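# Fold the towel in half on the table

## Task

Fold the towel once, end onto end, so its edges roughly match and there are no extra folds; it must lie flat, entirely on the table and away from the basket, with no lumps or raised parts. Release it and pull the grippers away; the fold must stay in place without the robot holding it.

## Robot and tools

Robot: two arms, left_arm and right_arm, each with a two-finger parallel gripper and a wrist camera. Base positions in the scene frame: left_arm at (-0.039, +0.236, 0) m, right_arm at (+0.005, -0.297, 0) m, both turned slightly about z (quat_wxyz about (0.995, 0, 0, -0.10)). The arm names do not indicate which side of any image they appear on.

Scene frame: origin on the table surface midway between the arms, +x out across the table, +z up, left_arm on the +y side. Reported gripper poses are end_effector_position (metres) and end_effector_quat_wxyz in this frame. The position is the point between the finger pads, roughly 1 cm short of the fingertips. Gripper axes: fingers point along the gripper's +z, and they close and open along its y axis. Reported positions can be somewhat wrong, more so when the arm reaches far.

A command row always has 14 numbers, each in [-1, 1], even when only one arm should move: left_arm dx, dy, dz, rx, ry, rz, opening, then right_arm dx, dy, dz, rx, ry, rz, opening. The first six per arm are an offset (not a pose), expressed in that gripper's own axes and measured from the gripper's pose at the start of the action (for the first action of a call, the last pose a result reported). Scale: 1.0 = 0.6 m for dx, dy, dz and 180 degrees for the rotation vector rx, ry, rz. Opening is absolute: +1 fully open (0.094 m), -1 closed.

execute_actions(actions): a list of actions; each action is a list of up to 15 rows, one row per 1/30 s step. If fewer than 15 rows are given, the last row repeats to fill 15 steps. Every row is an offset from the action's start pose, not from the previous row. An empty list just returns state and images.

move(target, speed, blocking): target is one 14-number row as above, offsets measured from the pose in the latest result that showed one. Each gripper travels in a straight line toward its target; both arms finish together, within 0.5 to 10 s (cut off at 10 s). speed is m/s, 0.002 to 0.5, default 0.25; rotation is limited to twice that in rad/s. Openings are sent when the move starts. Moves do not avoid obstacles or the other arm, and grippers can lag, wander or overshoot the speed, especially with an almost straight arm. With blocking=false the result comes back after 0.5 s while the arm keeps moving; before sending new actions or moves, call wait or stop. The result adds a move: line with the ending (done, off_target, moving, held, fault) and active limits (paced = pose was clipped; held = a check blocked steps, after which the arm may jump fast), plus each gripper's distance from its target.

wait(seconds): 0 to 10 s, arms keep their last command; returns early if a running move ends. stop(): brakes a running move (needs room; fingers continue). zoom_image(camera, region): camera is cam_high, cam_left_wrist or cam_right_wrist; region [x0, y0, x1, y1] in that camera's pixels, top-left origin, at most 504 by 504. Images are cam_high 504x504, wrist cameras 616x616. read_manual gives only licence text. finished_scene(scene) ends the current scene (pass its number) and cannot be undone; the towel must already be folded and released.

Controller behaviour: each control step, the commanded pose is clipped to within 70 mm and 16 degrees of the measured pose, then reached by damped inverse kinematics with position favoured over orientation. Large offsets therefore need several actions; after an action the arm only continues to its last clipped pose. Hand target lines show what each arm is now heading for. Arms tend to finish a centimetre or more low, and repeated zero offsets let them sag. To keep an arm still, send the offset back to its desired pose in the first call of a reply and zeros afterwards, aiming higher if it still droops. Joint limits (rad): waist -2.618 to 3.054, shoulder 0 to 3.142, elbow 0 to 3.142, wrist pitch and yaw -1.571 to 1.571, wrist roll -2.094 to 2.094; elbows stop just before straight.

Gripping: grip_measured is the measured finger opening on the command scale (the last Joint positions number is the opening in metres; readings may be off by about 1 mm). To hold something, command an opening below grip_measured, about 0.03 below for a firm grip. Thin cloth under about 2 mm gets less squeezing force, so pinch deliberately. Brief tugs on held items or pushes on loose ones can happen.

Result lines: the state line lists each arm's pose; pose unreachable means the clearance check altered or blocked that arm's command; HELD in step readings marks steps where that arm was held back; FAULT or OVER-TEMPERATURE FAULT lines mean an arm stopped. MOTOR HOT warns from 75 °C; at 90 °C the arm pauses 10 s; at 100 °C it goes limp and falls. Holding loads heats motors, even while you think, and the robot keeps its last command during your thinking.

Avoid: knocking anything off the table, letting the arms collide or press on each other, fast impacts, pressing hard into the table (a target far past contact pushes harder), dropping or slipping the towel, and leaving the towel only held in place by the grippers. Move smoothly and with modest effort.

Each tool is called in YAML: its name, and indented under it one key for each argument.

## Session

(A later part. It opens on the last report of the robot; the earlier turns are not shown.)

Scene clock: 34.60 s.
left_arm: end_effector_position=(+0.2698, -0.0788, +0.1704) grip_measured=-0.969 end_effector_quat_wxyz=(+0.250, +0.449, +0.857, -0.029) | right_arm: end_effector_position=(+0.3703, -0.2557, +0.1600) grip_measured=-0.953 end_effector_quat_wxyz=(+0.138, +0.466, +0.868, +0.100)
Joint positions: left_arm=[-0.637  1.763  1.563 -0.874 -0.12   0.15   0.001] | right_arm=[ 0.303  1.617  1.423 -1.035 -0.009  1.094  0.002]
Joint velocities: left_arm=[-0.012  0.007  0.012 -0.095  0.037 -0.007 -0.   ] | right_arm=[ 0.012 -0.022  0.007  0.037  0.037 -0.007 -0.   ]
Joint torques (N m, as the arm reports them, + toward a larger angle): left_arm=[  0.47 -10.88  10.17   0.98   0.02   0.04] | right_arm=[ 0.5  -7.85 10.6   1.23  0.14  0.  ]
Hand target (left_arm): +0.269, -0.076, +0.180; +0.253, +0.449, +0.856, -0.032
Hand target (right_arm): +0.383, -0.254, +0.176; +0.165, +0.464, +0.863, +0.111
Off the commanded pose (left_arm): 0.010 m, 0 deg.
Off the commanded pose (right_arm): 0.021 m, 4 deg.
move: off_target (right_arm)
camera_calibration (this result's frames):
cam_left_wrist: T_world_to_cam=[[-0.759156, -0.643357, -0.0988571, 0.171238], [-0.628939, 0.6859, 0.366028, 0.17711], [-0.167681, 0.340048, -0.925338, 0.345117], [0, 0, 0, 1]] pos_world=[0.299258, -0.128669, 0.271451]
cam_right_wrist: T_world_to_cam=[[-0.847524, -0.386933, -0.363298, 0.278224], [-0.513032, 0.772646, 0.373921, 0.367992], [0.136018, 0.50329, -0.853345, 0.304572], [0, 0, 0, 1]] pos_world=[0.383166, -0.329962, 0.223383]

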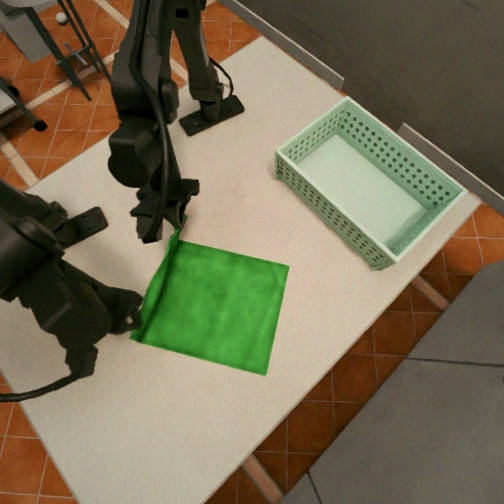

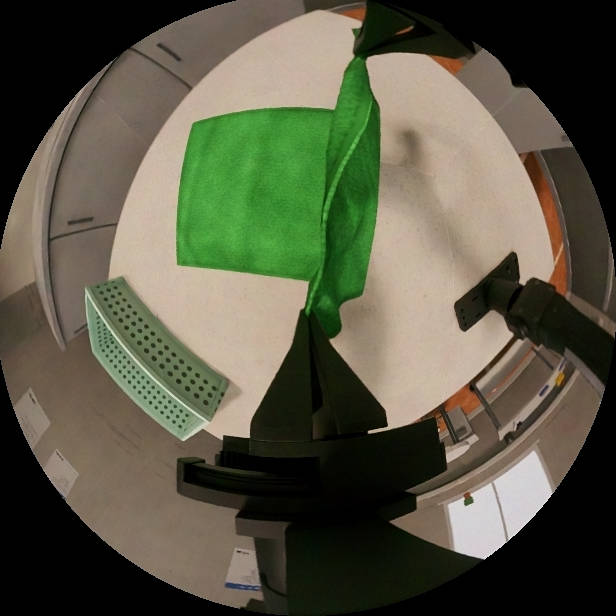

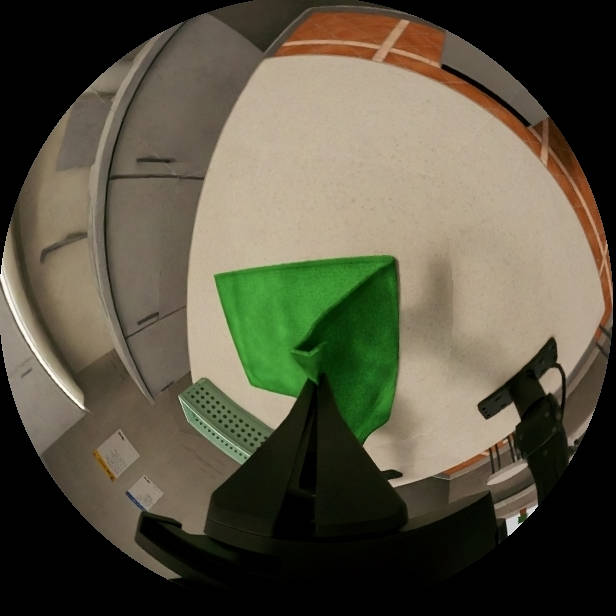

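move:
  target: [0.05,0.232,0.125,0,0.03,0,-1,0.008,0.225,0.16,-0.04,-0.02,0,-1]
  speed: 0.1

Scene clock: 37.77 s.
left_arm: end_effector_position=(+0.3919, +0.0051, +0.1156) grip_measured=-0.969 end_effector_quat_wxyz=(+0.213, +0.448, +0.868, -0.005) | right_arm: end_effector_position=(+0.4881, -0.1771, +0.0900) grip_measured=-0.953 end_effector_quat_wxyz=(+0.163, +0.460, +0.865, +0.121)
Joint positions: left_arm=[-0.284  2.015  1.714 -0.84   0.003  0.46   0.001] | right_arm=[ 0.453  2.082  1.721 -0.803  0.042  1.226  0.002]
Joint velocities: left_arm=[ 0.007 -0.012  0.022 -0.022 -0.007  0.022 -0.   ] | right_arm=[-0.002 -0.012  0.022 -0.051 -0.022 -0.022 -0.   ]
Joint torques (N m, as the arm reports them, + toward a larger angle): left_arm=[  0.53 -10.87  10.65   0.93   0.06   0.05] | right_arm=[  0.39 -13.29  10.68   1.38   0.23   0.05]
Hand target (left_arm): +0.395, +0.006, +0.116; +0.211, +0.449, +0.868, -0.008
Hand target (right_arm): +0.504, -0.174, +0.111; +0.195, +0.459, +0.856, +0.138
Off the commanded pose (left_arm): 0.003 m, 1 deg.
Off the commanded pose (right_arm): 0.026 m, 4 deg.
move: off_target (right_arm)
camera_calibration (this result's frames):
cam_left_wrist: T_world_to_cam=[[-0.75105, -0.650731, -0.111678, 0.310837], [-0.623089, 0.642629, 0.445857, 0.205094], [-0.218366, 0.404446, -0.88811, 0.301572], [0, 0, 0, 1]] pos_world=[0.427099, -0.0514973, 0.2111]
cam_right_wrist: T_world_to_cam=[[-0.818912, -0.388859, -0.422104, 0.374033], [-0.542892, 0.763408, 0.349968, 0.409021], [0.186149, 0.515749, -0.836272, 0.165522], [0, 0, 0, 1]] pos_world=[0.497542, -0.252172, 0.153158]

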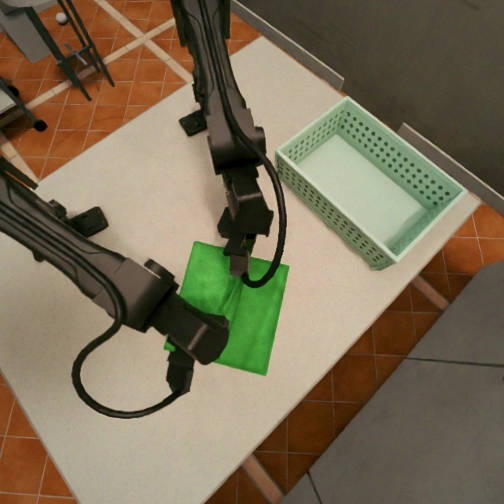

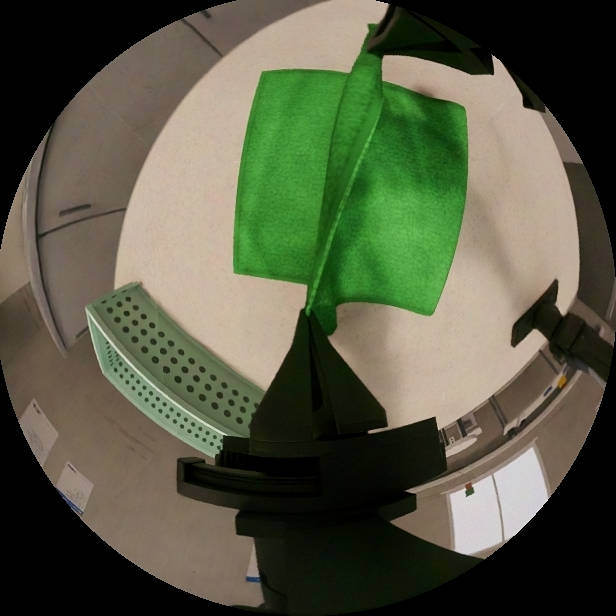

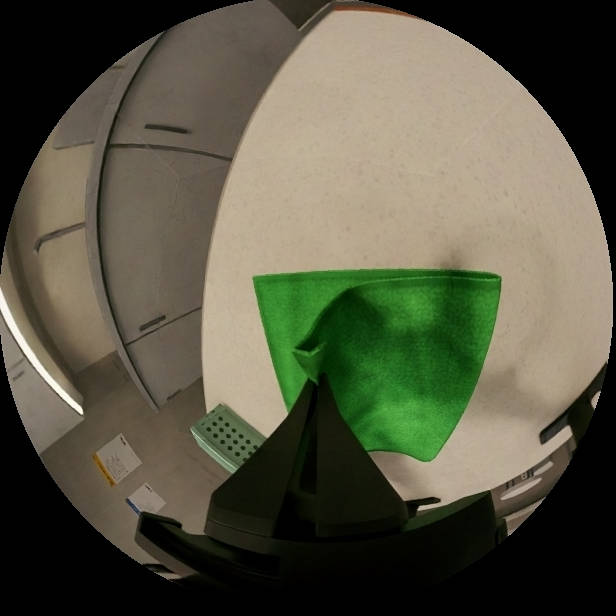

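move:
  target: [0.017,0.118,0.145,0,0,0,-1,-0.013,0.117,0.122,-0.025,-0.02,0,-1]
  speed: 0.08

Scene clock: 41.23 s.
left_arm: end_effector_position=(+0.4673, +0.0367, +0.0450) grip_measured=-0.969 end_effector_quat_wxyz=(+0.208, +0.449, +0.869, -0.002) | right_arm: end_effector_position=(+0.5589, -0.1461, +0.0278) grip_measured=-0.953 end_effector_quat_wxyz=(+0.178, +0.459, +0.862, +0.123)
Joint positions: left_arm=[-0.151  2.298  1.883 -0.741  0.052  0.584  0.001] | right_arm=[ 0.484  2.435  2.049 -0.754  0.073  1.249  0.002]
Joint velocities: left_arm=[-0.007 -0.017  0.022 -0.022 -0.051 -0.037  0.   ] | right_arm=[-0.007  0.027  0.032 -0.022  0.051  0.037 -0.   ]
Joint torques (N m, as the arm reports them, + toward a larger angle): left_arm=[  0.78 -12.96  10.58   1.05   0.12   0.04] | right_arm=[  0.48 -16.3   10.83   1.35   0.22   0.06]
Hand target (left_arm): +0.474, +0.038, +0.046; +0.214, +0.448, +0.868, -0.005
Hand target (right_arm): +0.573, -0.141, +0.051; +0.208, +0.457, +0.854, +0.141
Off the commanded pose (left_arm): 0.007 m, 1 deg.
Off the commanded pose (right_arm): 0.027 m, 4 deg.
move: off_target (right_arm)
camera_calibration (this result's frames):
cam_left_wrist: T_world_to_cam=[[-0.751946, -0.649558, -0.112479, 0.380557], [-0.619611, 0.638144, 0.457005, 0.261218], [-0.225074, 0.413337, -0.882323, 0.245085], [0, 0, 0, 1]] pos_world=[0.503174, -0.0208038, 0.139671]
cam_right_wrist: T_world_to_cam=[[-0.807289, -0.39103, -0.442018, 0.411484], [-0.550463, 0.768968, 0.325083, 0.451255], [0.212781, 0.50575, -0.836027, 0.0679943], [0, 0, 0, 1]] pos_world=[0.566118, -0.220486, 0.0920333]

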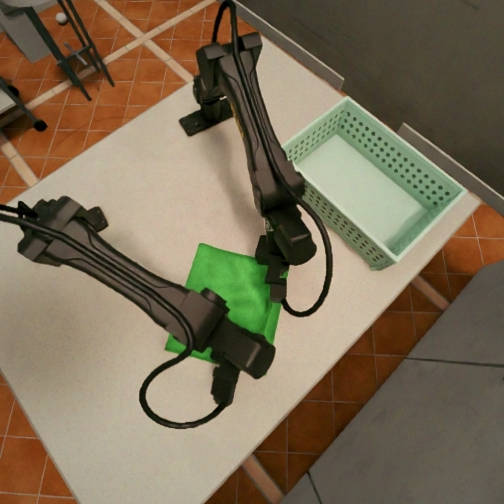

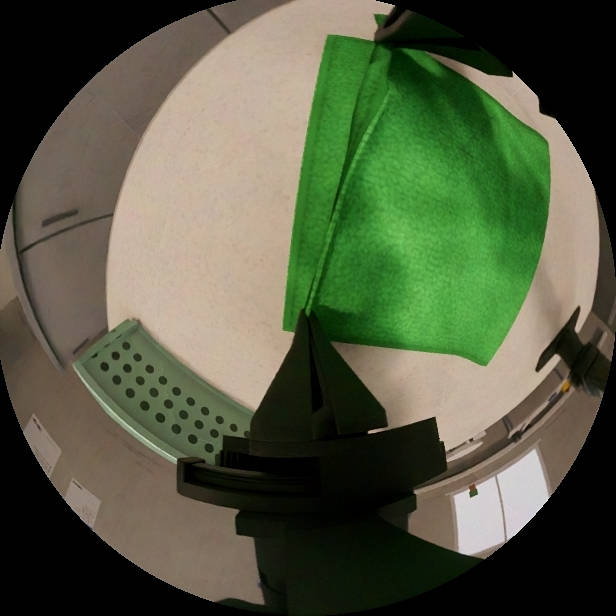

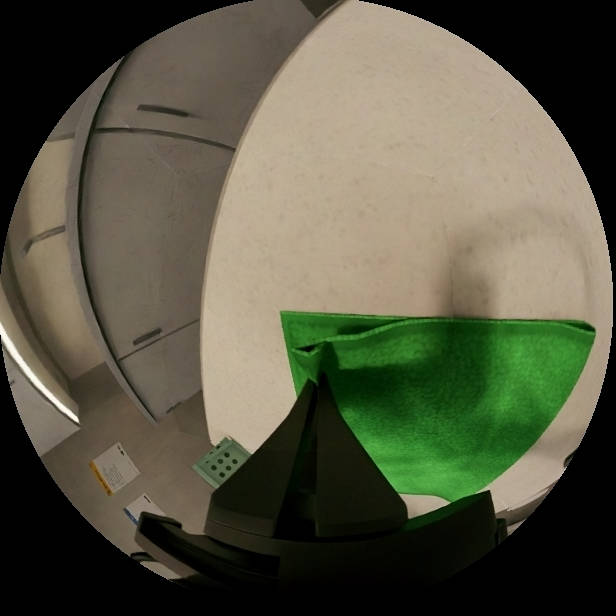

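execute_actions:
  actions:
    - [[0,0.015,0,0,0,0,-1,-0.015,0.035,-0.025,-0.02,-0.01,0,-0.6]]
    - [[0,0.01,0,0,0,0,-1,-0.015,0.045,-0.025,-0.02,-0.01,0,-0.5]]

Scene clock: 42.97 s.
left_arm: end_effector_position=(+0.4706, +0.0354, +0.0494) grip_measured=-0.969 end_effector_quat_wxyz=(+0.214, +0.455, +0.864, -0.000) | right_arm: end_effector_position=(+0.5688, -0.1434, +0.0382) grip_measured=-0.502 end_effector_quat_wxyz=(+0.190, +0.458, +0.858, +0.134)
Joint positions: left_arm=[-0.151  2.299  1.898 -0.742  0.052  0.599  0.001] | right_arm=[ 0.484  2.445  2.093 -0.755  0.074  1.25   0.023]
Joint velocities: left_arm=[-0.002 -0.002 -0.002  0.007 -0.007  0.022 -0.   ] | right_arm=[ 0.012 -0.007 -0.007  0.022 -0.037 -0.037 -0.   ]
Joint torques (N m, as the arm reports them, + toward a larger angle): left_arm=[  0.74 -13.22  10.75   0.95   0.05   0.05] | right_arm=[  0.38 -15.86  10.79   1.22   0.17   0.  ]
Hand target (left_arm): +0.475, +0.039, +0.051; +0.214, +0.453, +0.865, -0.000
Hand target (right_arm): +0.578, -0.139, +0.054; +0.208, +0.454, +0.854, +0.144
Off the commanded pose (left_arm): 0.006 m, 0 deg.
Off the commanded pose (right_arm): 0.019 m, 2 deg.
Step readings (end_effector_position; steps 1 to 15: 1st action; 16 to 30: 2nd action):
0: left_arm (+0.4675, +0.0365, +0.0454) | right_arm (+0.5594, -0.1462, +0.0285)
1: left_arm (+0.4677, +0.0365, +0.0458) | right_arm (+0.5595, -0.1462, +0.0286)
2: left_arm (+0.4682, +0.0363, +0.0463) | right_arm (+0.5595, -0.1462, +0.0286)
4: left_arm (+0.4694, +0.0358, +0.0478) | right_arm (+0.5596, -0.1461, +0.0286)
8: left_arm (+0.4706, +0.0354, +0.0494) | right_arm (+0.5598, -0.1461, +0.0287)
15: left_arm (+0.4706, +0.0354, +0.0494) | right_arm (+0.5599, -0.1460, +0.0288)
16: left_arm (+0.4706, +0.0354, +0.0494) | right_arm (+0.5605, -0.1459, +0.0295)
17: left_arm (+0.4706, +0.0354, +0.0494) | right_arm (+0.5619, -0.1454, +0.0301)
19: left_arm (+0.4706, +0.0354, +0.0494) | right_arm (+0.5651, -0.1445, +0.0330)
23: left_arm (+0.4706, +0.0354, +0.0494) | right_arm (+0.5682, -0.1436, +0.0373)
30: end_effector_position above
camera_calibration (this result's frames):
cam_left_wrist: T_world_to_cam=[[-0.758685, -0.639662, -0.123407, 0.386039], [-0.617602, 0.645961, 0.448667, 0.261298], [-0.20728, 0.416613, -0.885138, 0.241868], [0, 0, 0, 1]] pos_world=[0.504394, -0.0226192, 0.14449]
cam_right_wrist: T_world_to_cam=[[-0.792614, -0.386339, -0.471705, 0.418669], [-0.560304, 0.766623, 0.313604, 0.456957], [0.240463, 0.512865, -0.824104, 0.0580129], [0, 0, 0, 1]] pos_world=[0.573928, -0.218319, 0.101993]

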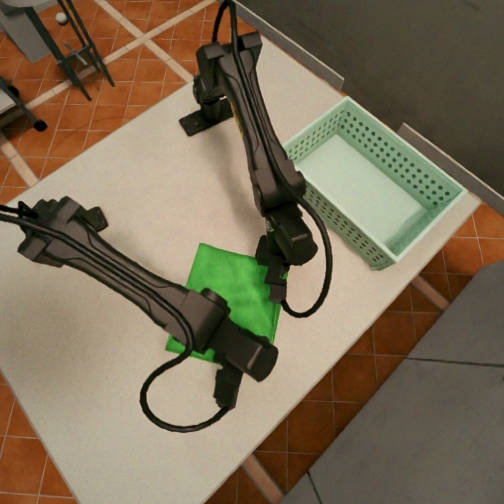

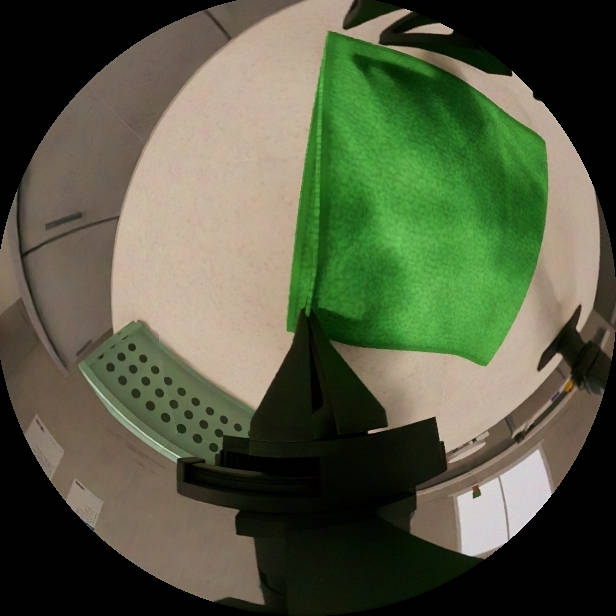

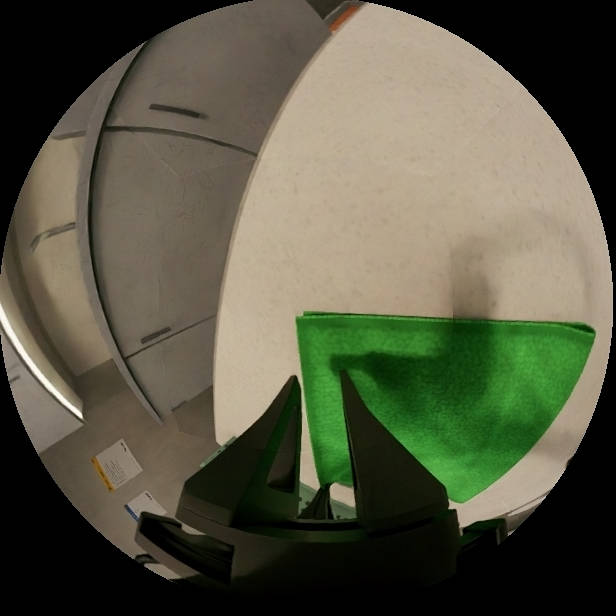

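Right end fell flat. Release left, lift, retreat.

execute_actions:
  actions:
    - [[0,0,0,0,0,0,-0.4,0,0.02,-0.05,0,0,0,-0.5]]
    - [[0,0.02,-0.04,0,0,0,-0.4,0,0.02,-0.05,0,0,0,-0.5]]

move:
  target: [0.22,-0.27,-0.36,0,0,0,-0.4,-0.12,-0.5,-0.4,0,0,-0.15,-0.5]
  speed: 0.3

zoom_image:
  camera: "cam_high"
  region: [140,220,320,400]

Scene clock: 46.33 s.
left_arm: end_effector_position=(+0.4703, +0.0432, +0.0651) grip_measured=-0.403 end_effector_quat_wxyz=(+0.214, +0.456, +0.864, +0.003) | right_arm: end_effector_position=(+0.5507, -0.1488, +0.0481) grip_measured=-0.502 end_effector_quat_wxyz=(+0.158, +0.466, +0.864, +0.104)
Joint positions: left_arm=[-0.138  2.275  1.92  -0.788  0.053  0.614  0.028] | right_arm=[ 0.484  2.446  2.17  -0.921  0.074  1.262  0.023]
Joint velocities: left_arm=[ 0.007  0.002  0.002  0.022 -0.139 -0.007  0.002] | right_arm=[-0.007 -0.002 -0.012 -0.037 -0.007 -0.066 -0.   ]
Joint torques (N m, as the arm reports them, + toward a larger angle): left_arm=[  0.7  -14.55  10.51   0.86   0.09   0.04] | right_arm=[  0.8  -17.23  10.54   0.95   0.1    0.07]
Hand target (left_arm): +0.471, +0.047, +0.073; +0.214, +0.455, +0.864, -0.000
Hand target (right_arm): +0.554, -0.141, +0.070; +0.172, +0.462, +0.862, +0.117
Off the commanded pose (left_arm): 0.009 m, 0 deg.
Off the commanded pose (right_arm): 0.024 m, 2 deg.
Step readings (end_effector_position; steps 1 to 15: 1st action; 16 to 30: 2nd action):
0: left_arm (+0.4706, +0.0354, +0.0494) | right_arm (+0.5688, -0.1434, +0.0382)
1: left_arm (+0.4706, +0.0354, +0.0494) | right_arm (+0.5680, -0.1436, +0.0385)
2: left_arm (+0.4706, +0.0354, +0.0494) | right_arm (+0.5660, -0.1442, +0.0385)
4: left_arm (+0.4706, +0.0354, +0.0494) | right_arm (+0.5635, -0.1450, +0.0394)
8: left_arm (+0.4706, +0.0354, +0.0494) | right_arm (+0.5610, -0.1457, +0.0401)
15: left_arm (+0.4706, +0.0354, +0.0494) | right_arm (+0.5579, -0.1466, +0.0388)
16: left_arm (+0.4702, +0.0359, +0.0501) | right_arm (+0.5571, -0.1469, +0.0398)
17: left_arm (+0.4691, +0.0368, +0.0506) | right_arm (+0.5553, -0.1474, +0.0404)
19: left_arm (+0.4684, +0.0393, +0.0542) | right_arm (+0.5539, -0.1478, +0.0440)
23: left_arm (+0.4707, +0.0426, +0.0632) | right_arm (+0.5542, -0.1477, +0.0490)
30: end_effector_position above
camera_calibration (this result's frames):
cam_left_wrist: T_world_to_cam=[[-0.758926, -0.638215, -0.12928, 0.393199], [-0.618403, 0.644192, 0.450105, 0.249447], [-0.203983, 0.421544, -0.883568, 0.250582], [0, 0, 0, 1]] pos_world=[0.503782, -0.0153769, 0.159961]
cam_right_wrist: T_world_to_cam=[[-0.834644, -0.386199, -0.392708, 0.426186], [-0.522955, 0.779444, 0.344942, 0.427646], [0.172878, 0.493272, -0.852523, 0.1089], [0, 0, 0, 1]] pos_world=[0.560527, -0.222451, 0.112694]

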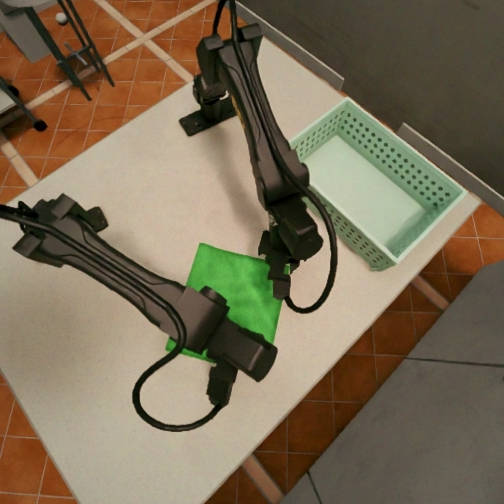

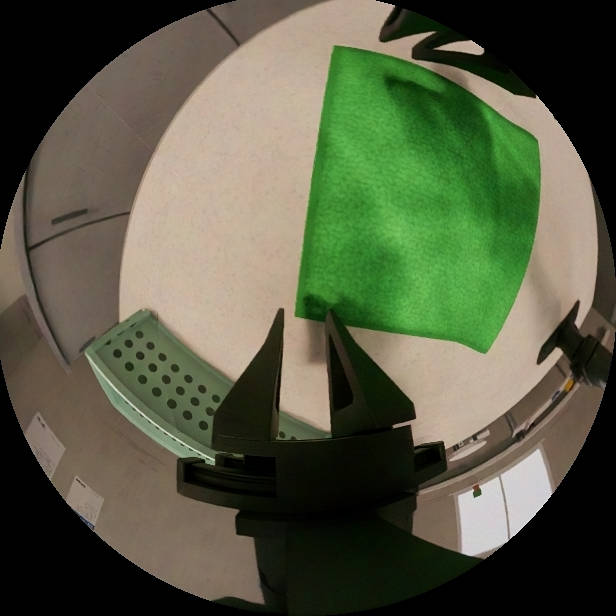

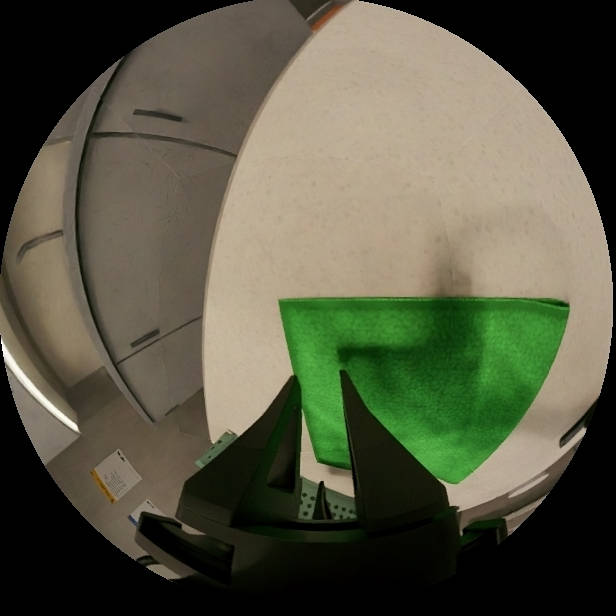

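Scene clock: 48.43 s.
left_arm: end_effector_position=(+0.2074, +0.0892, +0.1881) grip_measured=-0.403 end_effector_quat_wxyz=(+0.234, +0.452, +0.861, -0.000) | right_arm: end_effector_position=(+0.2692, -0.3800, +0.1775) grip_measured=-0.502 end_effector_quat_wxyz=(+0.175, +0.255, +0.948, +0.071)
Joint positions: left_arm=[-0.353  1.206  1.142 -1.037 -0.035  0.415  0.028] | right_arm=[-0.238  1.287  1.196 -1.152 -0.198  0.123  0.023]
Joint velocities: left_arm=[-0.017 -0.002 -0.007  0.051  0.066 -0.007 -0.   ] | right_arm=[-0.002  0.022 -0.002  0.007  0.051 -0.066  0.001]
Joint torques (N m, as the arm reports them, + toward a larger angle): left_arm=[-0.84 -4.82  5.89  0.91 -0.09 -0.04] | right_arm=[-0.75 -4.98  7.8   0.94 -0.2  -0.11]
Hand target (left_arm): +0.197, +0.093, +0.179; +0.213, +0.456, +0.864, +0.003
Hand target (right_arm): +0.268, -0.380, +0.181; +0.178, +0.253, +0.948, +0.075
Off the commanded pose (left_arm): 0.013 m, 2 deg.
Off the commanded pose (right_arm): 0.008 m, 1 deg.
move: off_target (left_arm)
camera_calibration (this result's frames):
cam_left_wrist: T_world_to_cam=[[-0.752936, -0.643451, -0.138054, 0.239827], [-0.634235, 0.653517, 0.413113, 0.0112288], [-0.175597, 0.398606, -0.900155, 0.285502], [0, 0, 0, 1]] pos_world=[0.237829, 0.0331756, 0.285466]
cam_right_wrist: T_world_to_cam=[[-0.577261, -0.754284, -0.31277, -0.0705366], [-0.816534, 0.530202, 0.228381, 0.421011], [-0.00643277, 0.387223, -0.921964, 0.402211], [0, 0, 0, 1]] pos_world=[0.305639, -0.432171, 0.252611]

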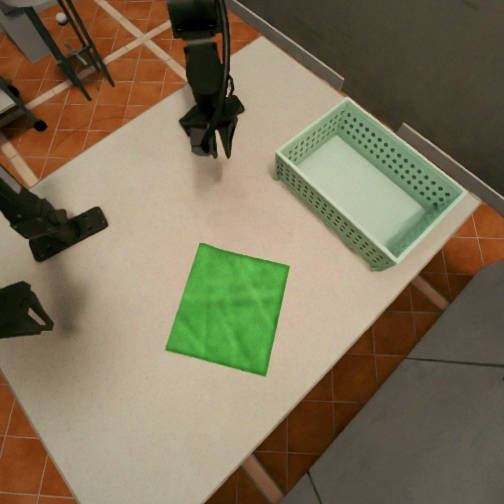

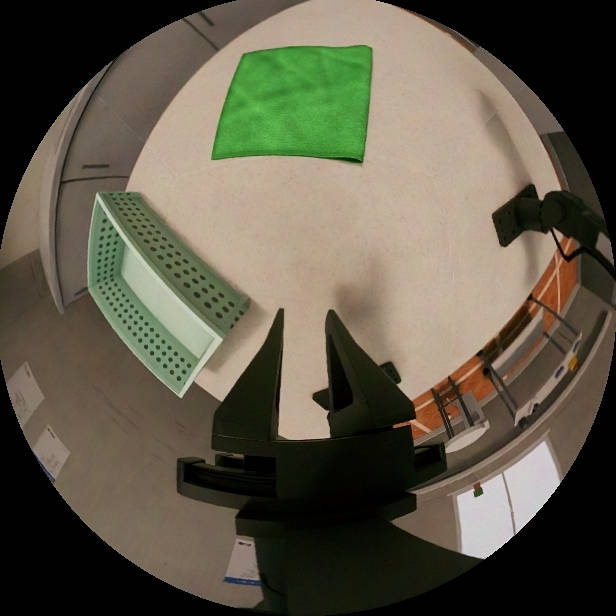

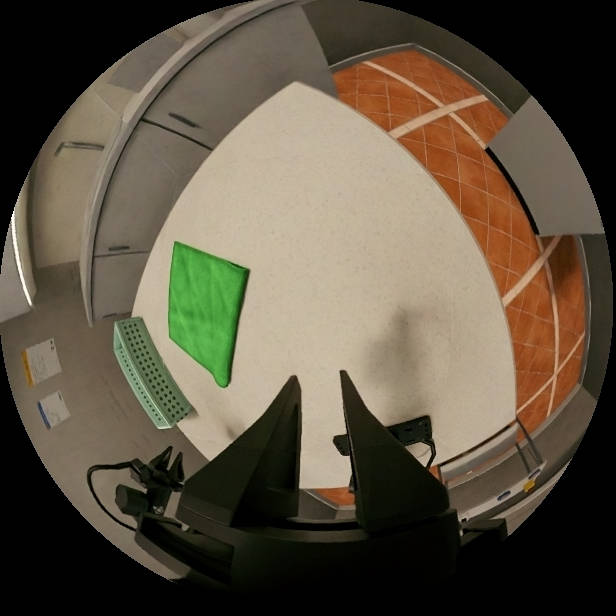

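Region (140, 220, 320, 400) of cam_high's 504x504 image, scaled by 2.800, with more detail than that image has.

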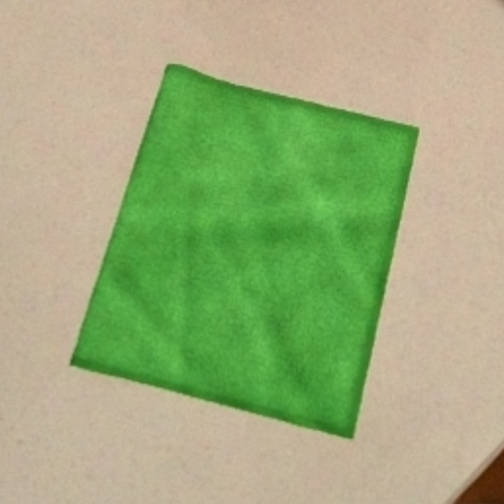

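finished_scene:
  scene: 1

The scene is finished: the task was done.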